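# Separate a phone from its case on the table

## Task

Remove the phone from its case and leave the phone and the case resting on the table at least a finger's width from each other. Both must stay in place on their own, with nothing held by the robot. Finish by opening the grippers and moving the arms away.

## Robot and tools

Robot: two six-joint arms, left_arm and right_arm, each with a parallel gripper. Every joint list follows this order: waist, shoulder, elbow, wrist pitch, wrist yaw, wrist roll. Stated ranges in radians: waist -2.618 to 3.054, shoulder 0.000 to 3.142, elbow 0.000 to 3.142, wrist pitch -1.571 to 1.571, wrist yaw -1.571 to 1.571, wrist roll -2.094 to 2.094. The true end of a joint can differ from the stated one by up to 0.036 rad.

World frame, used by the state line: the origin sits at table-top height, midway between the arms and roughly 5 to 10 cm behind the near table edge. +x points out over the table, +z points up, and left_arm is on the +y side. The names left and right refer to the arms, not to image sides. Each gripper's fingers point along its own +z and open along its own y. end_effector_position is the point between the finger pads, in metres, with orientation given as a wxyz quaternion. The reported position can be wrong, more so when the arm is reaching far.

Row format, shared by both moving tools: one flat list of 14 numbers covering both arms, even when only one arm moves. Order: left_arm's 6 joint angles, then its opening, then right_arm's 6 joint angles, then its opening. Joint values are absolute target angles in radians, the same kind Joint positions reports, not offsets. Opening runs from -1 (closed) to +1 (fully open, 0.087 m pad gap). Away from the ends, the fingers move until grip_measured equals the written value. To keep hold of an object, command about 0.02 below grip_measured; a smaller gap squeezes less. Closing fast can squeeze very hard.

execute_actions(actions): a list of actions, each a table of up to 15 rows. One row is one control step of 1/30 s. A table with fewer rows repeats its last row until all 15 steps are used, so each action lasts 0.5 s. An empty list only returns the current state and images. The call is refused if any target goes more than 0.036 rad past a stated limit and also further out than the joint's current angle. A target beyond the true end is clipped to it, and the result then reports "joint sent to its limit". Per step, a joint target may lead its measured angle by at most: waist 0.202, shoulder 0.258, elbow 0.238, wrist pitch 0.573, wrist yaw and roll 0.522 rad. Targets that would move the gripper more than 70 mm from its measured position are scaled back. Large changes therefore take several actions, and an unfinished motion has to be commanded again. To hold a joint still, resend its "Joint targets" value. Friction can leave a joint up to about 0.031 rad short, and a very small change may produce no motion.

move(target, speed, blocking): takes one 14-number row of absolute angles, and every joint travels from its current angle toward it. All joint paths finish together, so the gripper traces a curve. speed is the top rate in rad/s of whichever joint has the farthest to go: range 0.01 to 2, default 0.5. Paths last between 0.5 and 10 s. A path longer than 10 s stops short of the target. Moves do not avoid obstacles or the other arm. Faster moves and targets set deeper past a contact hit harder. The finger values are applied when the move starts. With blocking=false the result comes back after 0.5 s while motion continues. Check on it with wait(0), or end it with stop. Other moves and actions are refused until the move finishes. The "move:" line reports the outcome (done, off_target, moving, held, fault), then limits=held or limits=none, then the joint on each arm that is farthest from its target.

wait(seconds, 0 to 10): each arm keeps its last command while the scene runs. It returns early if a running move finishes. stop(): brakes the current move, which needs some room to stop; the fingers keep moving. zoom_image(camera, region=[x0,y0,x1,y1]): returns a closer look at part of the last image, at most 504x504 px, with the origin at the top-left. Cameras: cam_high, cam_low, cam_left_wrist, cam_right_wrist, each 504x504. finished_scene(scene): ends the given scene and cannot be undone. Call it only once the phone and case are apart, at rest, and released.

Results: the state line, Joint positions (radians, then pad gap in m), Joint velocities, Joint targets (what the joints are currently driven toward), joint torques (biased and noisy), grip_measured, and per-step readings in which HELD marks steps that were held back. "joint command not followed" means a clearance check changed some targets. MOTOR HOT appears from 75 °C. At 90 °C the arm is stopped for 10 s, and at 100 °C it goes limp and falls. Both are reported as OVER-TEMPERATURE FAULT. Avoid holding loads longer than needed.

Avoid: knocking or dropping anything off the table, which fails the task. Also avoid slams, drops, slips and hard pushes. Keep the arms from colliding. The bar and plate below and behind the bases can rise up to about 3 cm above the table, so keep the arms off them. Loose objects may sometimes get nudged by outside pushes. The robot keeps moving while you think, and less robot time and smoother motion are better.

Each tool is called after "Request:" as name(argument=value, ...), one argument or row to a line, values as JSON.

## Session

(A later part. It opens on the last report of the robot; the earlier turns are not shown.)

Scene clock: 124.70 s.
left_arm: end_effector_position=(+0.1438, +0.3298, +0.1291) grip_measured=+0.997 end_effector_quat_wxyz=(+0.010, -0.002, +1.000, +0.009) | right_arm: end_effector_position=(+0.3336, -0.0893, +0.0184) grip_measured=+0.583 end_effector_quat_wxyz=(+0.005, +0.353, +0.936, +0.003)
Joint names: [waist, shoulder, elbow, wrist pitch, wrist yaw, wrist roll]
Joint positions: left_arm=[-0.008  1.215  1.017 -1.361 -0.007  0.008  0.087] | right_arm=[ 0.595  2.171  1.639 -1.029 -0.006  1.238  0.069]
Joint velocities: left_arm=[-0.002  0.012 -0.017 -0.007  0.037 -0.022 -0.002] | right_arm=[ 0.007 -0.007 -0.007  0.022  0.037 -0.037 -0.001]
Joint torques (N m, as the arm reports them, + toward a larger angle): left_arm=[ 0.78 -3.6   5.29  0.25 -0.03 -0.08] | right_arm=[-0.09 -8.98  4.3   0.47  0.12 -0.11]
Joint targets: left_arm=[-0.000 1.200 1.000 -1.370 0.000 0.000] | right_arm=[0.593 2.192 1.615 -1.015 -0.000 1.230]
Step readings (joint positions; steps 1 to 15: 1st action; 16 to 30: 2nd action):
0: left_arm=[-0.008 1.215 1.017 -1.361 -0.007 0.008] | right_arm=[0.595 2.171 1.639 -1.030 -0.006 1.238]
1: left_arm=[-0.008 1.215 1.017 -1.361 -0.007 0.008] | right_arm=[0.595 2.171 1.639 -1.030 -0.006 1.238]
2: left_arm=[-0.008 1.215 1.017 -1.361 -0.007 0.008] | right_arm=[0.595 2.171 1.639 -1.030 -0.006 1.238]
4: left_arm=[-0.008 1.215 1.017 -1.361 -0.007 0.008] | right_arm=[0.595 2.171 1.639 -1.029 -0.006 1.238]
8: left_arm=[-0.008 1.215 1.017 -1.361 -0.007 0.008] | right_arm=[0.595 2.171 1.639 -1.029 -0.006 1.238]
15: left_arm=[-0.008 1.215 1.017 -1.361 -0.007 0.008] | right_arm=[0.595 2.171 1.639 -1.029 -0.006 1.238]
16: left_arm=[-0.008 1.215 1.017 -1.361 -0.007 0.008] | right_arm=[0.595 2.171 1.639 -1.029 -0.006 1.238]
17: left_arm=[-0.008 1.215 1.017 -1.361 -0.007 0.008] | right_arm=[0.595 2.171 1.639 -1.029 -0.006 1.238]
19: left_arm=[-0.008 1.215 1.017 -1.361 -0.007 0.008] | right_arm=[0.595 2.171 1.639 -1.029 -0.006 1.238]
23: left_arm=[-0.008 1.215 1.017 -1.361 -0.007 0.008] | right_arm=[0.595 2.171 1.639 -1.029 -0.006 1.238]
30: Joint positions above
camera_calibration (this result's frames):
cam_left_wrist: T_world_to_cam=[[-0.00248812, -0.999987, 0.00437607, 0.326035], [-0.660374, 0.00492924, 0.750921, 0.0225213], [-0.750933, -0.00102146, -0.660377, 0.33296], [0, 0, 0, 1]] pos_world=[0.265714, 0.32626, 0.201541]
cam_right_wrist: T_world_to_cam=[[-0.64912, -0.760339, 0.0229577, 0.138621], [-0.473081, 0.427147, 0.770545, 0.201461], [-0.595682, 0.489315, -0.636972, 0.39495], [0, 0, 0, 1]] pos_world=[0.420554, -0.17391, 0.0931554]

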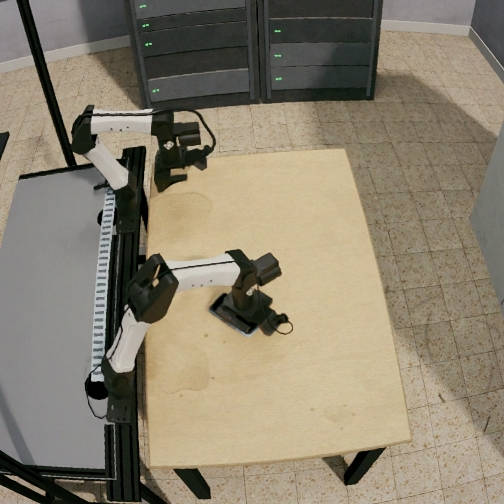

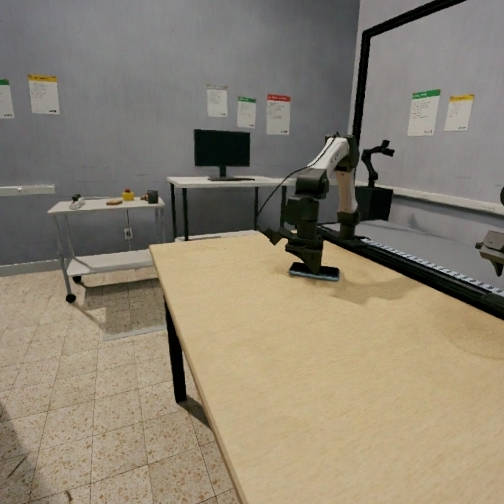

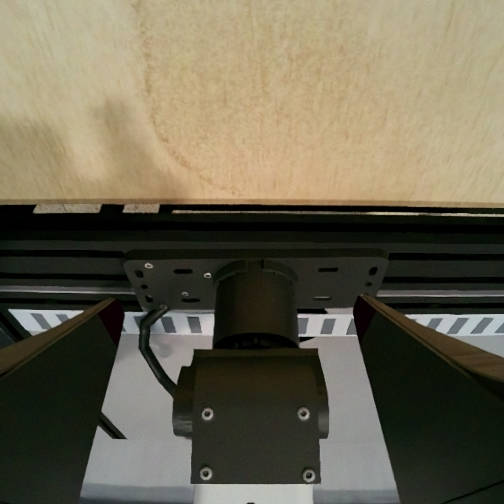

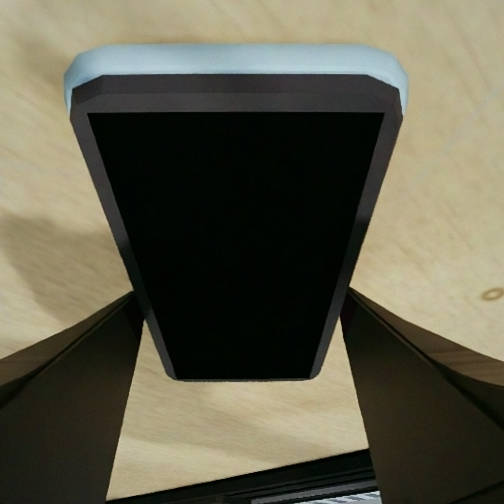

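Gripped. Lift a bit.

Request:
move(
  target=[0,1.2,1.0,-1.37,0,0,1,0.593,2.14,1.72,-1.12,0,1.23,0.55],
  speed=0.06,
)

Request:
zoom_image(
  camera="cam_low",
  region=[285,250,345,295],
)

Scene clock: 133.17 s.
left_arm: end_effector_position=(+0.1438, +0.3298, +0.1291) grip_measured=+0.997 end_effector_quat_wxyz=(+0.010, -0.002, +1.000, +0.009) | right_arm: end_effector_position=(+0.3342, -0.0896, +0.0323) grip_measured=+0.582 end_effector_quat_wxyz=(+0.003, +0.353, +0.936, -0.004)
Joint names: [waist, shoulder, elbow, wrist pitch, wrist yaw, wrist roll]
Joint positions: left_arm=[-0.008  1.215  1.017 -1.361 -0.007  0.008  0.087] | right_arm=[ 0.595  2.171  1.696 -1.1   -0.002  1.238  0.069]
Joint velocities: left_arm=[-0.037 -0.007  0.022  0.051  0.022  0.051 -0.   ] | right_arm=[-0.002  0.017 -0.002 -0.051 -0.007 -0.007  0.   ]
Joint torques (N m, as the arm reports them, + toward a larger angle): left_arm=[ 0.74 -3.55  5.26  0.25  0.   -0.09] | right_arm=[ -0.09 -12.29   8.06   0.15   0.08  -0.11]
Joint targets: left_arm=[-0.000 1.200 1.000 -1.370 0.000 -0.000] | right_arm=[0.593 2.140 1.720 -1.120 0.000 1.230]
move: off_target (right_arm); limits=none; left_arm: farthest joint: the elbow, 0.017 radians from its target (0.017 radians at the start); right_arm: farthest joint: the shoulder, 0.031 radians from its target (0.031 radians at the start)
camera_calibration (this result's frames):
cam_left_wrist: T_world_to_cam=[[-0.00248812, -0.999987, 0.00437607, 0.326035], [-0.660374, 0.00492924, 0.750921, 0.0225213], [-0.750933, -0.00102146, -0.660377, 0.33296], [0, 0, 0, 1]] pos_world=[0.265714, 0.32626, 0.201541]
cam_right_wrist: T_world_to_cam=[[-0.648953, -0.759914, 0.0372907, 0.137891], [-0.465396, 0.43526, 0.770685, 0.189344], [-0.601885, 0.482784, -0.636124, 0.405734], [0, 0, 0, 1]] pos_world=[0.42181, -0.173511, 0.10703]

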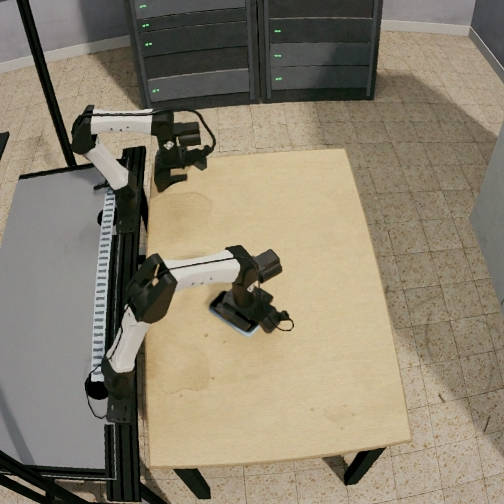

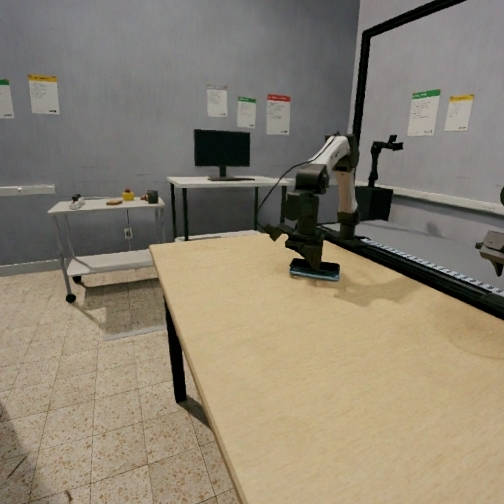

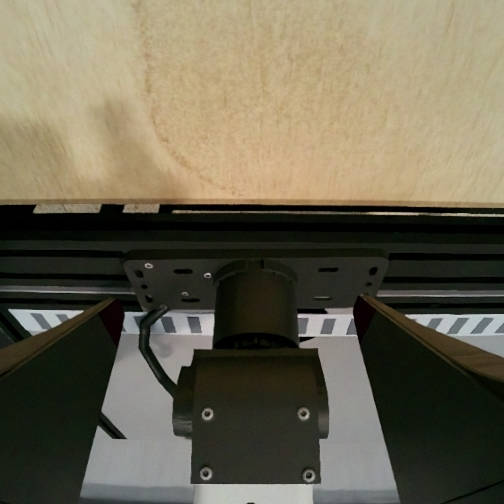

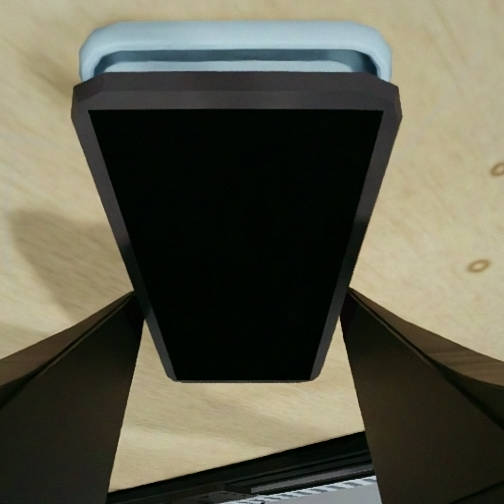

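Region (285, 250, 345, 295) of cam_low's 504x504 image, scaled by 8.400, with more detail than that image has; it fills the top 378 rows of this view, and the rest is white.

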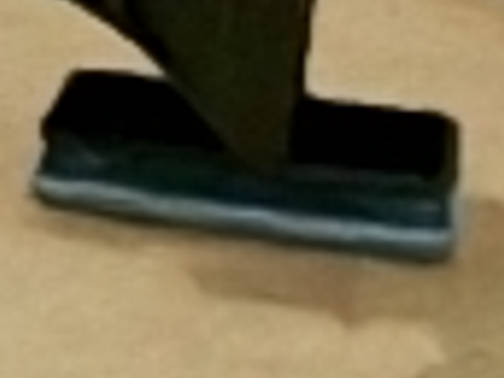

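Request:
move(
  target=[0,1.2,1.0,-1.37,0,0,1,0.09,2.15,1.72,-1.12,0,1.23,0.55],
  speed=0.35,
)

Request:
move(
  target=[0,1.2,1.0,-1.37,0,0,1,0.09,2.16,1.585,-0.985,0,1.23,0.55],
  speed=0.08,
)

Request:
zoom_image(
  camera="cam_low",
  region=[230,230,330,290],
)

Scene clock: 144.83 s.
left_arm: end_effector_position=(+0.1438, +0.3298, +0.1291) grip_measured=+0.997 end_effector_quat_wxyz=(+0.010, -0.002, +1.000, +0.009) | right_arm: end_effector_position=(+0.4051, -0.2784, +0.0342) grip_measured=+0.582 end_effector_quat_wxyz=(+0.005, +0.576, +0.818, -0.005)
Joint names: [waist, shoulder, elbow, wrist pitch, wrist yaw, wrist roll]
Joint positions: left_arm=[-0.008  1.215  1.017 -1.361 -0.007  0.008  0.087] | right_arm=[ 0.09   2.171  1.696 -1.101  0.004  1.238  0.069]
Joint velocities: left_arm=[ 0.007  0.007  0.012 -0.007  0.022 -0.037 -0.001] | right_arm=[ 0.002 -0.002  0.007  0.007 -0.022  0.022  0.001]
Joint torques (N m, as the arm reports them, + toward a larger angle): left_arm=[ 0.88 -3.55  5.37  0.23  0.   -0.07] | right_arm=[  0.03 -11.63   8.08   0.16   0.02  -0.11]
Joint targets: left_arm=[-0.000 1.200 1.000 -1.370 -0.000 0.000] | right_arm=[0.090 2.150 1.720 -1.120 0.000 1.230]
move: off_target (right_arm); limits=none; left_arm: farthest joint: the elbow, 0.017 radians from its target (0.017 radians at the start); right_arm: farthest joint: the elbow, 0.024 radians from its target (0.024 radians at the start)
camera_calibration (this result's frames):
cam_left_wrist: T_world_to_cam=[[-0.00248812, -0.999987, 0.00437607, 0.326035], [-0.660374, 0.00492924, 0.750921, 0.0225213], [-0.750933, -0.00102146, -0.660377, 0.33296], [0, 0, 0, 1]] pos_world=[0.265714, 0.32626, 0.201541]
cam_right_wrist: T_world_to_cam=[[-0.935776, -0.350899, 0.0345457, 0.270582], [-0.200118, 0.609218, 0.767337, 0.244134], [-0.290303, 0.711143, -0.640312, 0.47831], [0, 0, 0, 1]] pos_world=[0.440915, -0.393931, 0.109588]

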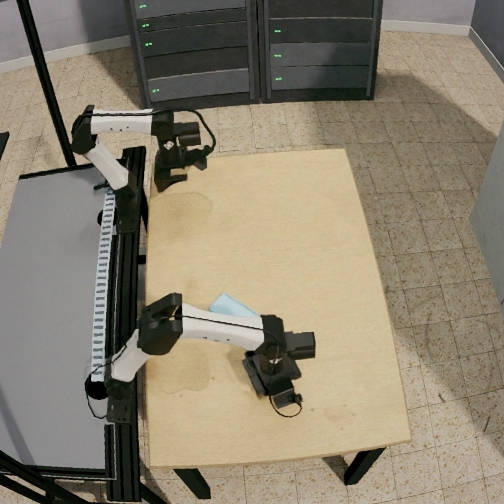

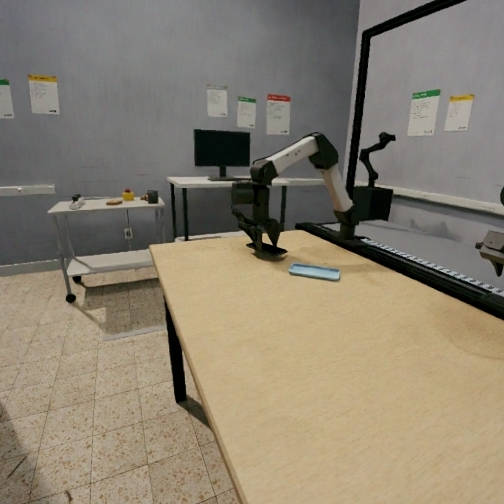

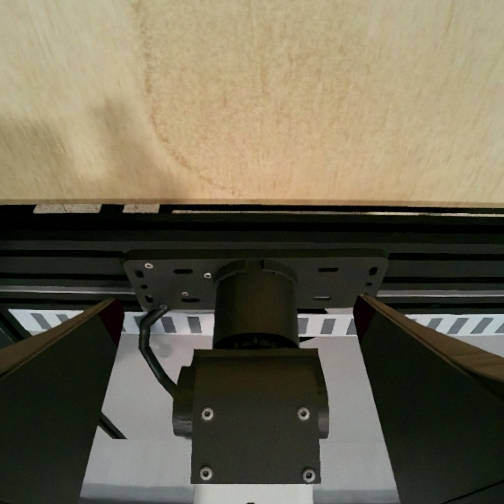

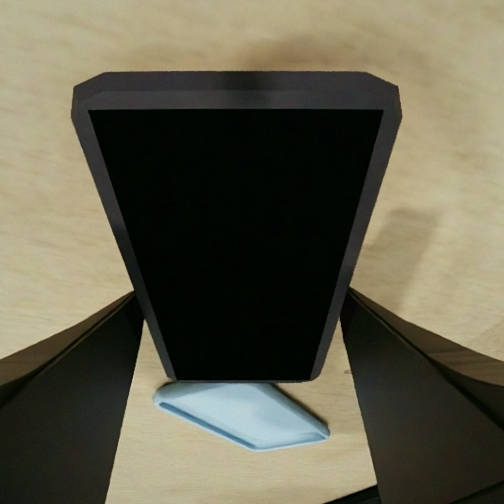

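Scene clock: 146.77 s.
left_arm: end_effector_position=(+0.1438, +0.3298, +0.1291) grip_measured=+0.997 end_effector_quat_wxyz=(+0.010, -0.002, +1.000, +0.009) | right_arm: end_effector_position=(+0.4011, -0.2787, +0.0119) grip_measured=+0.582 end_effector_quat_wxyz=(+0.008, +0.576, +0.818, -0.002)
Joint names: [waist, shoulder, elbow, wrist pitch, wrist yaw, wrist roll]
Joint positions: left_arm=[-0.008  1.215  1.017 -1.361 -0.007  0.008  0.087] | right_arm=[ 0.09   2.171  1.604 -1.     0.004  1.238  0.069]
Joint velocities: left_arm=[-0.002  0.002  0.012  0.066 -0.11   0.007 -0.001] | right_arm=[ 0.012  0.012 -0.017 -0.007 -0.051  0.051  0.   ]
Joint torques (N m, as the arm reports them, + toward a larger angle): left_arm=[ 0.8  -3.55  5.4   0.22 -0.02 -0.05] | right_arm=[  0.02 -10.92   4.62   0.46   0.02  -0.11]
Joint targets: left_arm=[0.000 1.200 1.000 -1.370 -0.000 -0.000] | right_arm=[0.090 2.160 1.585 -0.985 -0.000 1.230]
move: done; limits=none; left_arm: farthest joint: the elbow, 0.017 radians from its target (0.017 radians at the start); right_arm: farthest joint: the elbow, 0.019 radians from its target (0.111 radians at the start)
camera_calibration (this result's frames):
cam_left_wrist: T_world_to_cam=[[-0.00248812, -0.999987, 0.00437607, 0.326035], [-0.660374, 0.00492924, 0.750921, 0.0225213], [-0.750933, -0.00102146, -0.660377, 0.33296], [0, 0, 0, 1]] pos_world=[0.265714, 0.32626, 0.201541]
cam_right_wrist: T_world_to_cam=[[-0.936016, -0.350974, 0.0263022, 0.267654], [-0.206889, 0.60913, 0.765609, 0.263317], [-0.28473, 0.71118, -0.642768, 0.460812], [0, 0, 0, 1]] pos_world=[0.436213, -0.394175, 0.0875574]

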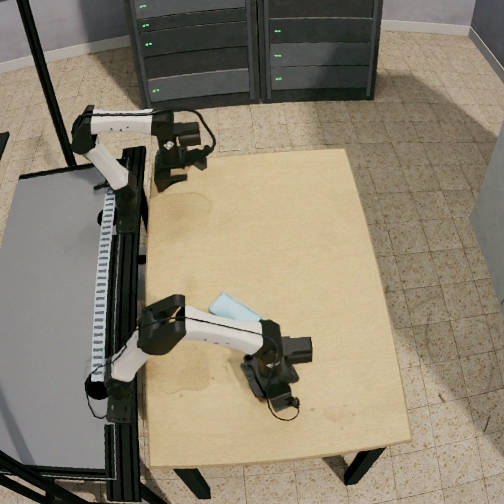

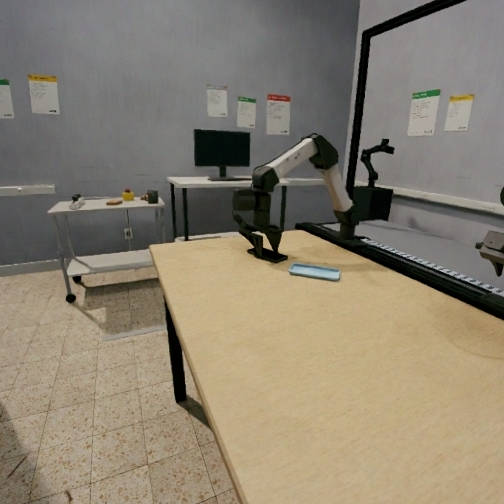

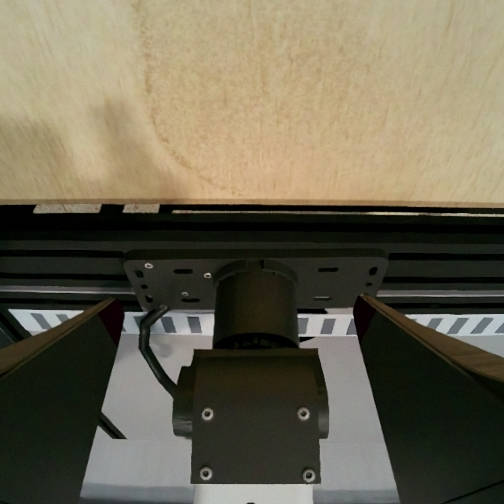

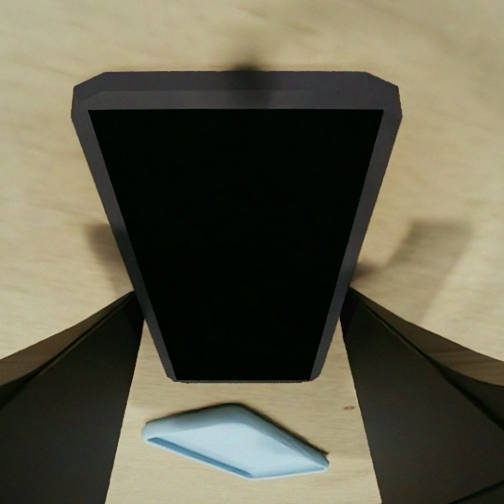

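Region (230, 230, 330, 290) of cam_low's 504x504 image, scaled by 5.040, with more detail than that image has; it fills the top 302 rows of this view, and the rest is white.

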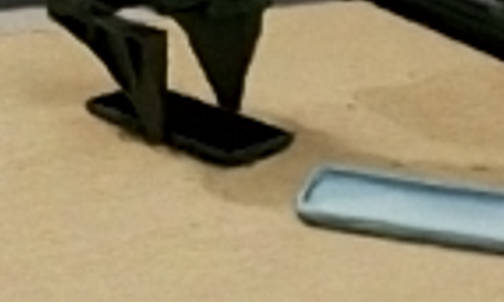

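Request:
move(
  target=[0,1.2,1.0,-1.37,0,0,1,0.09,2.16,1.565,-0.97,0,1.23,0.55],
  speed=0.05,
)

Request:
execute_actions(
  actions=[
    [[0,1.2,1.0,-1.37,0,0,1,0.09,2.16,1.58,-0.97,0,1.23,0.9]],
  ],
)

Request:
move(
  target=[0,1.2,1.0,-1.37,0,0,1,0.09,2.05,1.72,-1.22,0,1.23,1],
  speed=0.3,
)

Request:
move(
  target=[0,1.2,1.0,-1.37,0,0,1,0.09,1.3,1.2,-1.3,0,1.23,1],
  speed=0.8,
)

Scene clock: 158.27 s.
left_arm: end_effector_position=(+0.1438, +0.3298, +0.1291) grip_measured=+0.997 end_effector_quat_wxyz=(+0.010, -0.002, +1.000, +0.009) | right_arm: end_effector_position=(+0.4010, -0.2786, +0.0098) grip_measured=+0.582 end_effector_quat_wxyz=(+0.009, +0.576, +0.818, -0.001)
Joint names: [waist, shoulder, elbow, wrist pitch, wrist yaw, wrist roll]
Joint positions: left_arm=[-0.008  1.215  1.017 -1.361 -0.007  0.008  0.087] | right_arm=[ 0.09   2.171  1.595 -0.989  0.004  1.237  0.069]
Joint velocities: left_arm=[-0.007 -0.022 -0.012 -0.022  0.037 -0.037 -0.001] | right_arm=[ 0.012 -0.007 -0.007 -0.007 -0.022  0.037 -0.   ]
Joint torques (N m, as the arm reports them, + toward a larger angle): left_arm=[ 0.79 -3.55  5.43  0.24  0.   -0.08] | right_arm=[  0.03 -10.88   3.7    0.5    0.02  -0.11]
Joint targets: left_arm=[-0.000 1.200 1.000 -1.370 -0.000 0.000] | right_arm=[0.090 2.160 1.565 -0.970 -0.000 1.230]
move: off_target (right_arm); limits=none; left_arm: farthest joint: the elbow, 0.017 radians from its target (0.017 radians at the start); right_arm: farthest joint: the elbow, 0.030 radians from its target (0.039 radians at the start)
camera_calibration (this result's frames):
cam_left_wrist: T_world_to_cam=[[-0.00248812, -0.999987, 0.00437607, 0.326035], [-0.660374, 0.00492924, 0.750921, 0.0225213], [-0.750933, -0.00102146, -0.660377, 0.33296], [0, 0, 0, 1]] pos_world=[0.265714, 0.32626, 0.201541]
cam_right_wrist: T_world_to_cam=[[-0.935938, -0.351367, 0.0236692, 0.26756], [-0.209176, 0.608735, 0.765302, 0.265707], [-0.28331, 0.711325, -0.643236, 0.458884], [0, 0, 0, 1]] pos_world=[0.436006, -0.394149, 0.0854916]

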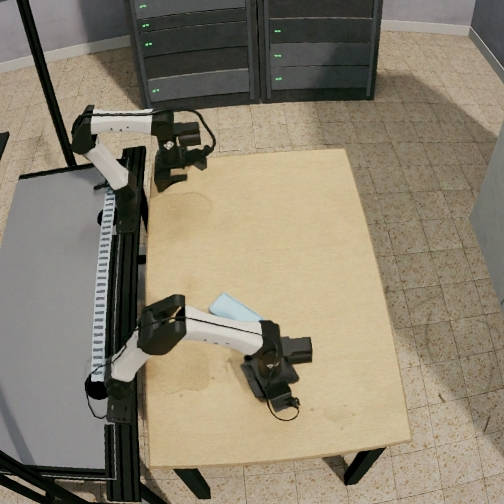

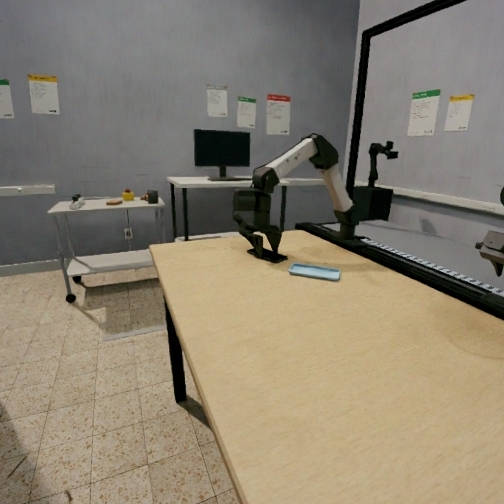

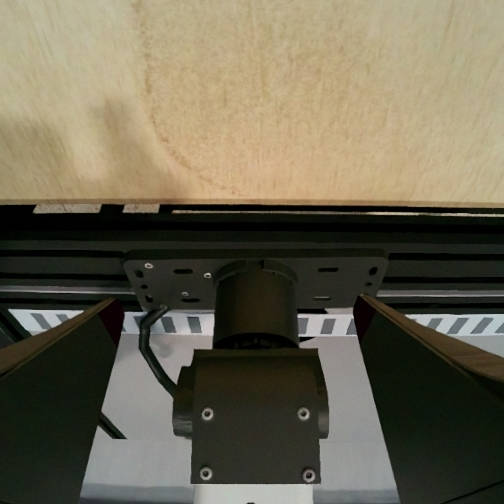

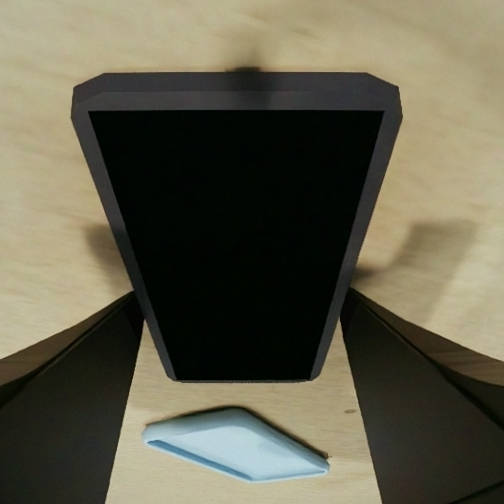

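Scene clock: 158.77 s.
left_arm: end_effector_position=(+0.1438, +0.3298, +0.1291) grip_measured=+0.997 end_effector_quat_wxyz=(+0.010, -0.002, +1.000, +0.009) | right_arm: end_effector_position=(+0.4017, -0.2786, +0.0097) grip_measured=+0.900 end_effector_quat_wxyz=(+0.010, +0.576, +0.818, -0.001)
Joint names: [waist, shoulder, elbow, wrist pitch, wrist yaw, wrist roll]
Joint positions: left_arm=[-0.008  1.215  1.017 -1.361 -0.007  0.008  0.087] | right_arm=[ 0.09   2.171  1.595 -0.986  0.004  1.237  0.083]
Joint velocities: left_arm=[-0.012 -0.002  0.007  0.007 -0.051  0.007  0.001] | right_arm=[-0.022  0.002 -0.027  0.007 -0.007  0.051 -0.001]
Joint torques (N m, as the arm reports them, + toward a larger angle): left_arm=[ 0.81 -3.59  5.35  0.25  0.01 -0.1 ] | right_arm=[  0.05 -10.92   4.87   0.48   0.02  -0.11]
Joint targets: left_arm=[0.000 1.200 1.000 -1.370 0.000 -0.000] | right_arm=[0.090 2.160 1.580 -0.970 0.000 1.230]
Step readings (joint positions):
0: left_arm=[-0.008 1.215 1.017 -1.361 -0.007 0.008] | right_arm=[0.090 2.171 1.595 -0.989 0.004 1.237]
1: left_arm=[-0.008 1.215 1.017 -1.361 -0.007 0.008] | right_arm=[0.090 2.171 1.595 -0.989 0.004 1.237]
2: left_arm=[-0.008 1.215 1.017 -1.361 -0.007 0.008] | right_arm=[0.090 2.171 1.595 -0.988 0.004 1.237]
4: left_arm=[-0.008 1.215 1.017 -1.361 -0.007 0.008] | right_arm=[0.090 2.171 1.595 -0.988 0.004 1.237]
8: left_arm=[-0.008 1.215 1.017 -1.361 -0.007 0.008] | right_arm=[0.090 2.171 1.595 -0.987 0.004 1.237]
15: Joint positions above
camera_calibration (this result's frames):
cam_left_wrist: T_world_to_cam=[[-0.00248812, -0.999987, 0.00437607, 0.326035], [-0.660374, 0.00492924, 0.750921, 0.0225213], [-0.750933, -0.00102146, -0.660377, 0.33296], [0, 0, 0, 1]] pos_world=[0.265714, 0.32626, 0.201541]
cam_right_wrist: T_world_to_cam=[[-0.93599, -0.35139, 0.0211601, 0.268226], [-0.211233, 0.608708, 0.764758, 0.266687], [-0.281609, 0.711336, -0.64397, 0.458378], [0, 0, 0, 1]] pos_world=[0.436473, -0.394144, 0.0855548]

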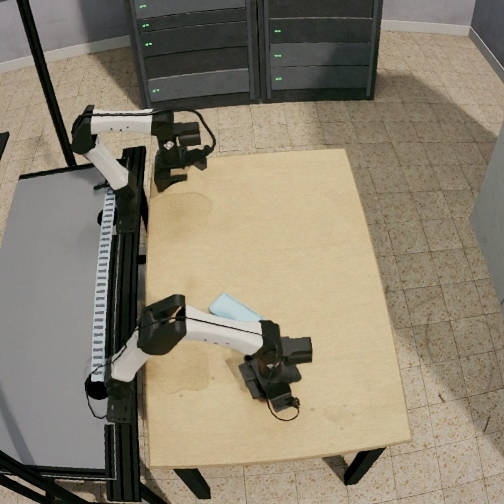

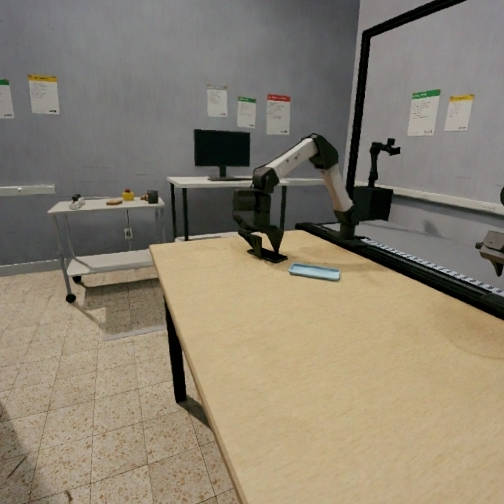

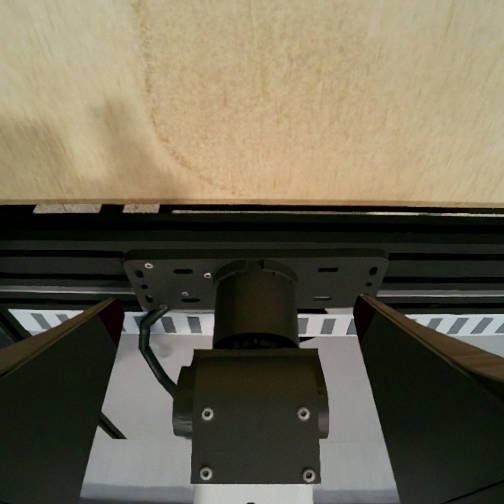

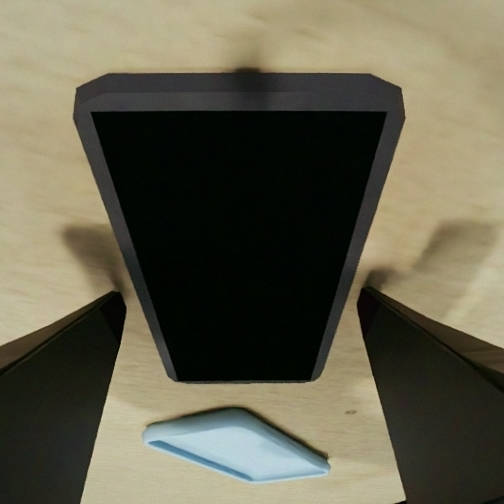

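Scene clock: 160.23 s.
left_arm: end_effector_position=(+0.1438, +0.3298, +0.1291) grip_measured=+0.997 end_effector_quat_wxyz=(+0.010, -0.002, +1.000, +0.009) | right_arm: end_effector_position=(+0.3887, -0.2782, +0.0781) grip_measured=+1.000 end_effector_quat_wxyz=(+0.011, +0.576, +0.818, -0.000)
Joint names: [waist, shoulder, elbow, wrist pitch, wrist yaw, wrist roll]
Joint positions: left_arm=[-0.008  1.215  1.017 -1.361 -0.007  0.008  0.087] | right_arm=[ 0.09   2.06   1.702 -1.203  0.004  1.237  0.087]
Joint velocities: left_arm=[-0.007 -0.007  0.007 -0.007 -0.11  -0.051  0.001] | right_arm=[-0.007 -0.012 -0.037  0.037 -0.022 -0.007  0.   ]
Joint torques (N m, as the arm reports them, + toward a larger angle): left_arm=[ 0.77 -3.55  5.4   0.24 -0.01 -0.08] | right_arm=[  0.04 -10.29   7.65   0.2    0.02  -0.1 ]
Joint targets: left_arm=[0.000 1.200 1.000 -1.370 -0.000 -0.000] | right_arm=[0.090 2.050 1.720 -1.220 -0.000 1.230]
move: done; limits=none; left_arm: farthest joint: the elbow, 0.017 radians from its target (0.017 radians at the start); right_arm: farthest joint: the elbow, 0.018 radians from its target (0.125 radians at the start)
camera_calibration (this result's frames):
cam_left_wrist: T_world_to_cam=[[-0.00248812, -0.999987, 0.00437607, 0.326035], [-0.660374, 0.00492924, 0.750921, 0.0225213], [-0.750933, -0.00102146, -0.660377, 0.33296], [0, 0, 0, 1]] pos_world=[0.265714, 0.32626, 0.201541]
cam_right_wrist: T_world_to_cam=[[-0.936003, -0.351397, 0.0204432, 0.254871], [-0.21182, 0.608701, 0.764602, 0.211622], [-0.281122, 0.71134, -0.644179, 0.498249], [0, 0, 0, 1]] pos_world=[0.423455, -0.393678, 0.153945]

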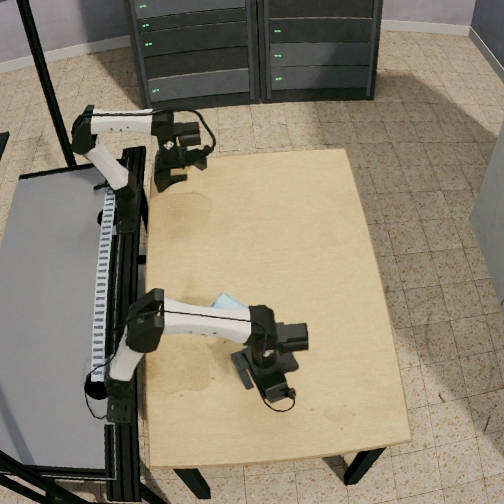

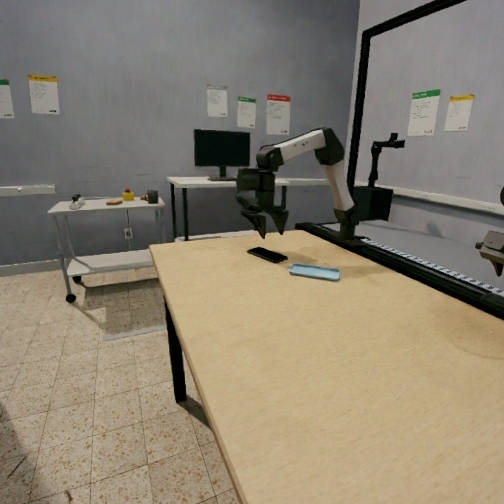

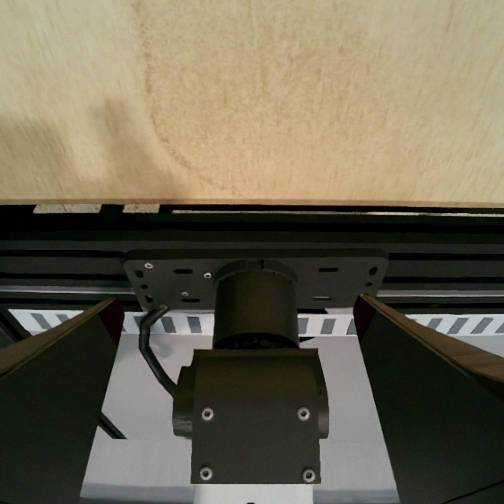

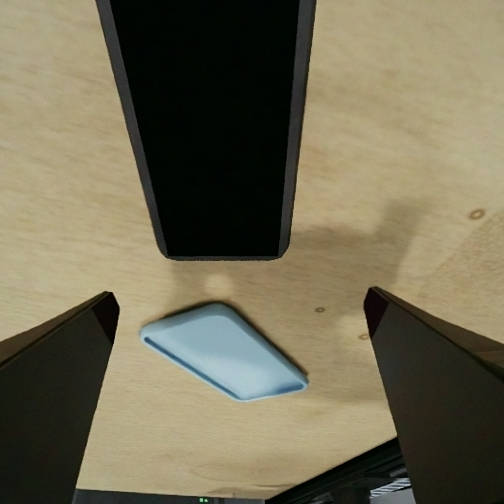

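Scene clock: 161.73 s.
left_arm: end_effector_position=(+0.1438, +0.3298, +0.1291) grip_measured=+0.997 end_effector_quat_wxyz=(+0.010, -0.002, +1.000, +0.009) | right_arm: end_effector_position=(+0.2415, -0.2789, +0.1697) grip_measured=+1.000 end_effector_quat_wxyz=(+0.086, +0.572, +0.814, +0.054)
Joint names: [waist, shoulder, elbow, wrist pitch, wrist yaw, wrist roll]
Joint positions: left_arm=[-0.008  1.215  1.017 -1.361 -0.007  0.008  0.087] | right_arm=[ 0.09   1.31   1.223 -1.287  0.004  1.237  0.087]
Joint velocities: left_arm=[-0.002  0.002 -0.002 -0.066 -0.081 -0.037 -0.002] | right_arm=[-0.007 -0.007 -0.022  0.051  0.037 -0.037  0.   ]
Joint torques (N m, as the arm reports them, + toward a larger angle): left_arm=[ 0.8  -3.55  5.35  0.23  0.03 -0.07] | right_arm=[ 0.04 -4.23  4.72  0.58  0.02 -0.12]
Joint targets: left_arm=[-0.000 1.200 1.000 -1.370 -0.000 0.000] | right_arm=[0.090 1.300 1.200 -1.300 0.000 1.230]
move: off_target (right_arm); limits=none; left_arm: farthest joint: the elbow, 0.017 radians from its target (0.017 radians at the start); right_arm: farthest joint: the elbow, 0.023 radians from its target (0.502 radians at the start)
camera_calibration (this result's frames):
cam_left_wrist: T_world_to_cam=[[-0.00248812, -0.999987, 0.00437607, 0.326035], [-0.660374, 0.00492924, 0.750921, 0.0225213], [-0.750933, -0.00102146, -0.660377, 0.33296], [0, 0, 0, 1]] pos_world=[0.265714, 0.32626, 0.201541]
cam_right_wrist: T_world_to_cam=[[-0.922737, -0.352807, -0.15519, 0.141077], [-0.351867, 0.606751, 0.712771, 0.152917], [-0.157309, 0.712306, -0.684013, 0.493523], [0, 0, 0, 1]] pos_world=[0.261619, -0.394549, 0.250475]

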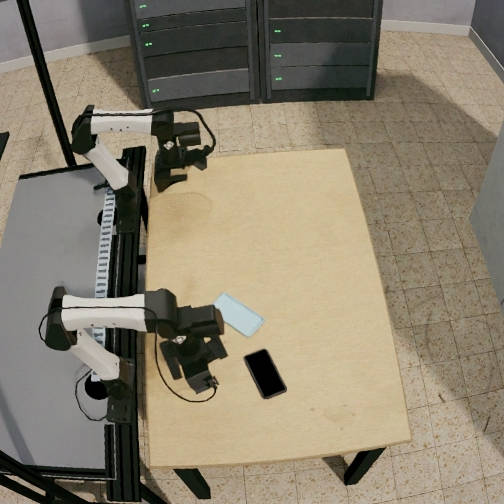

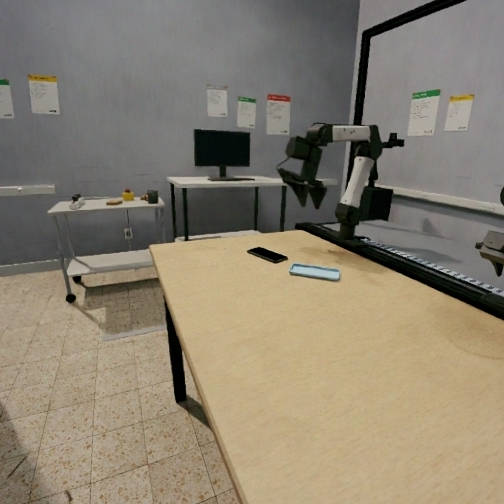

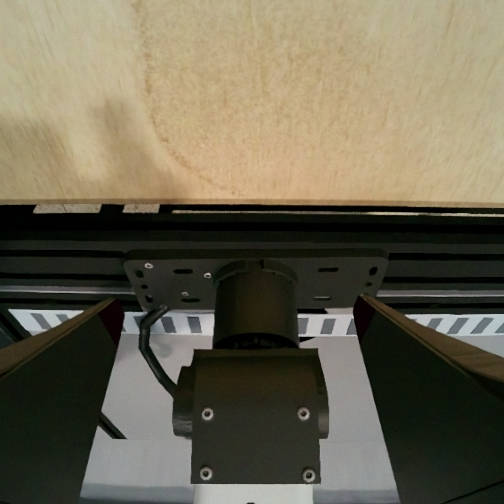

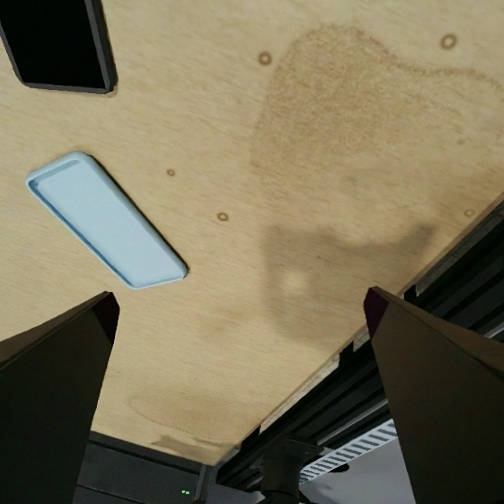

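Request:
finished_scene(
  scene=1,
)

The scene is finished: the task was done.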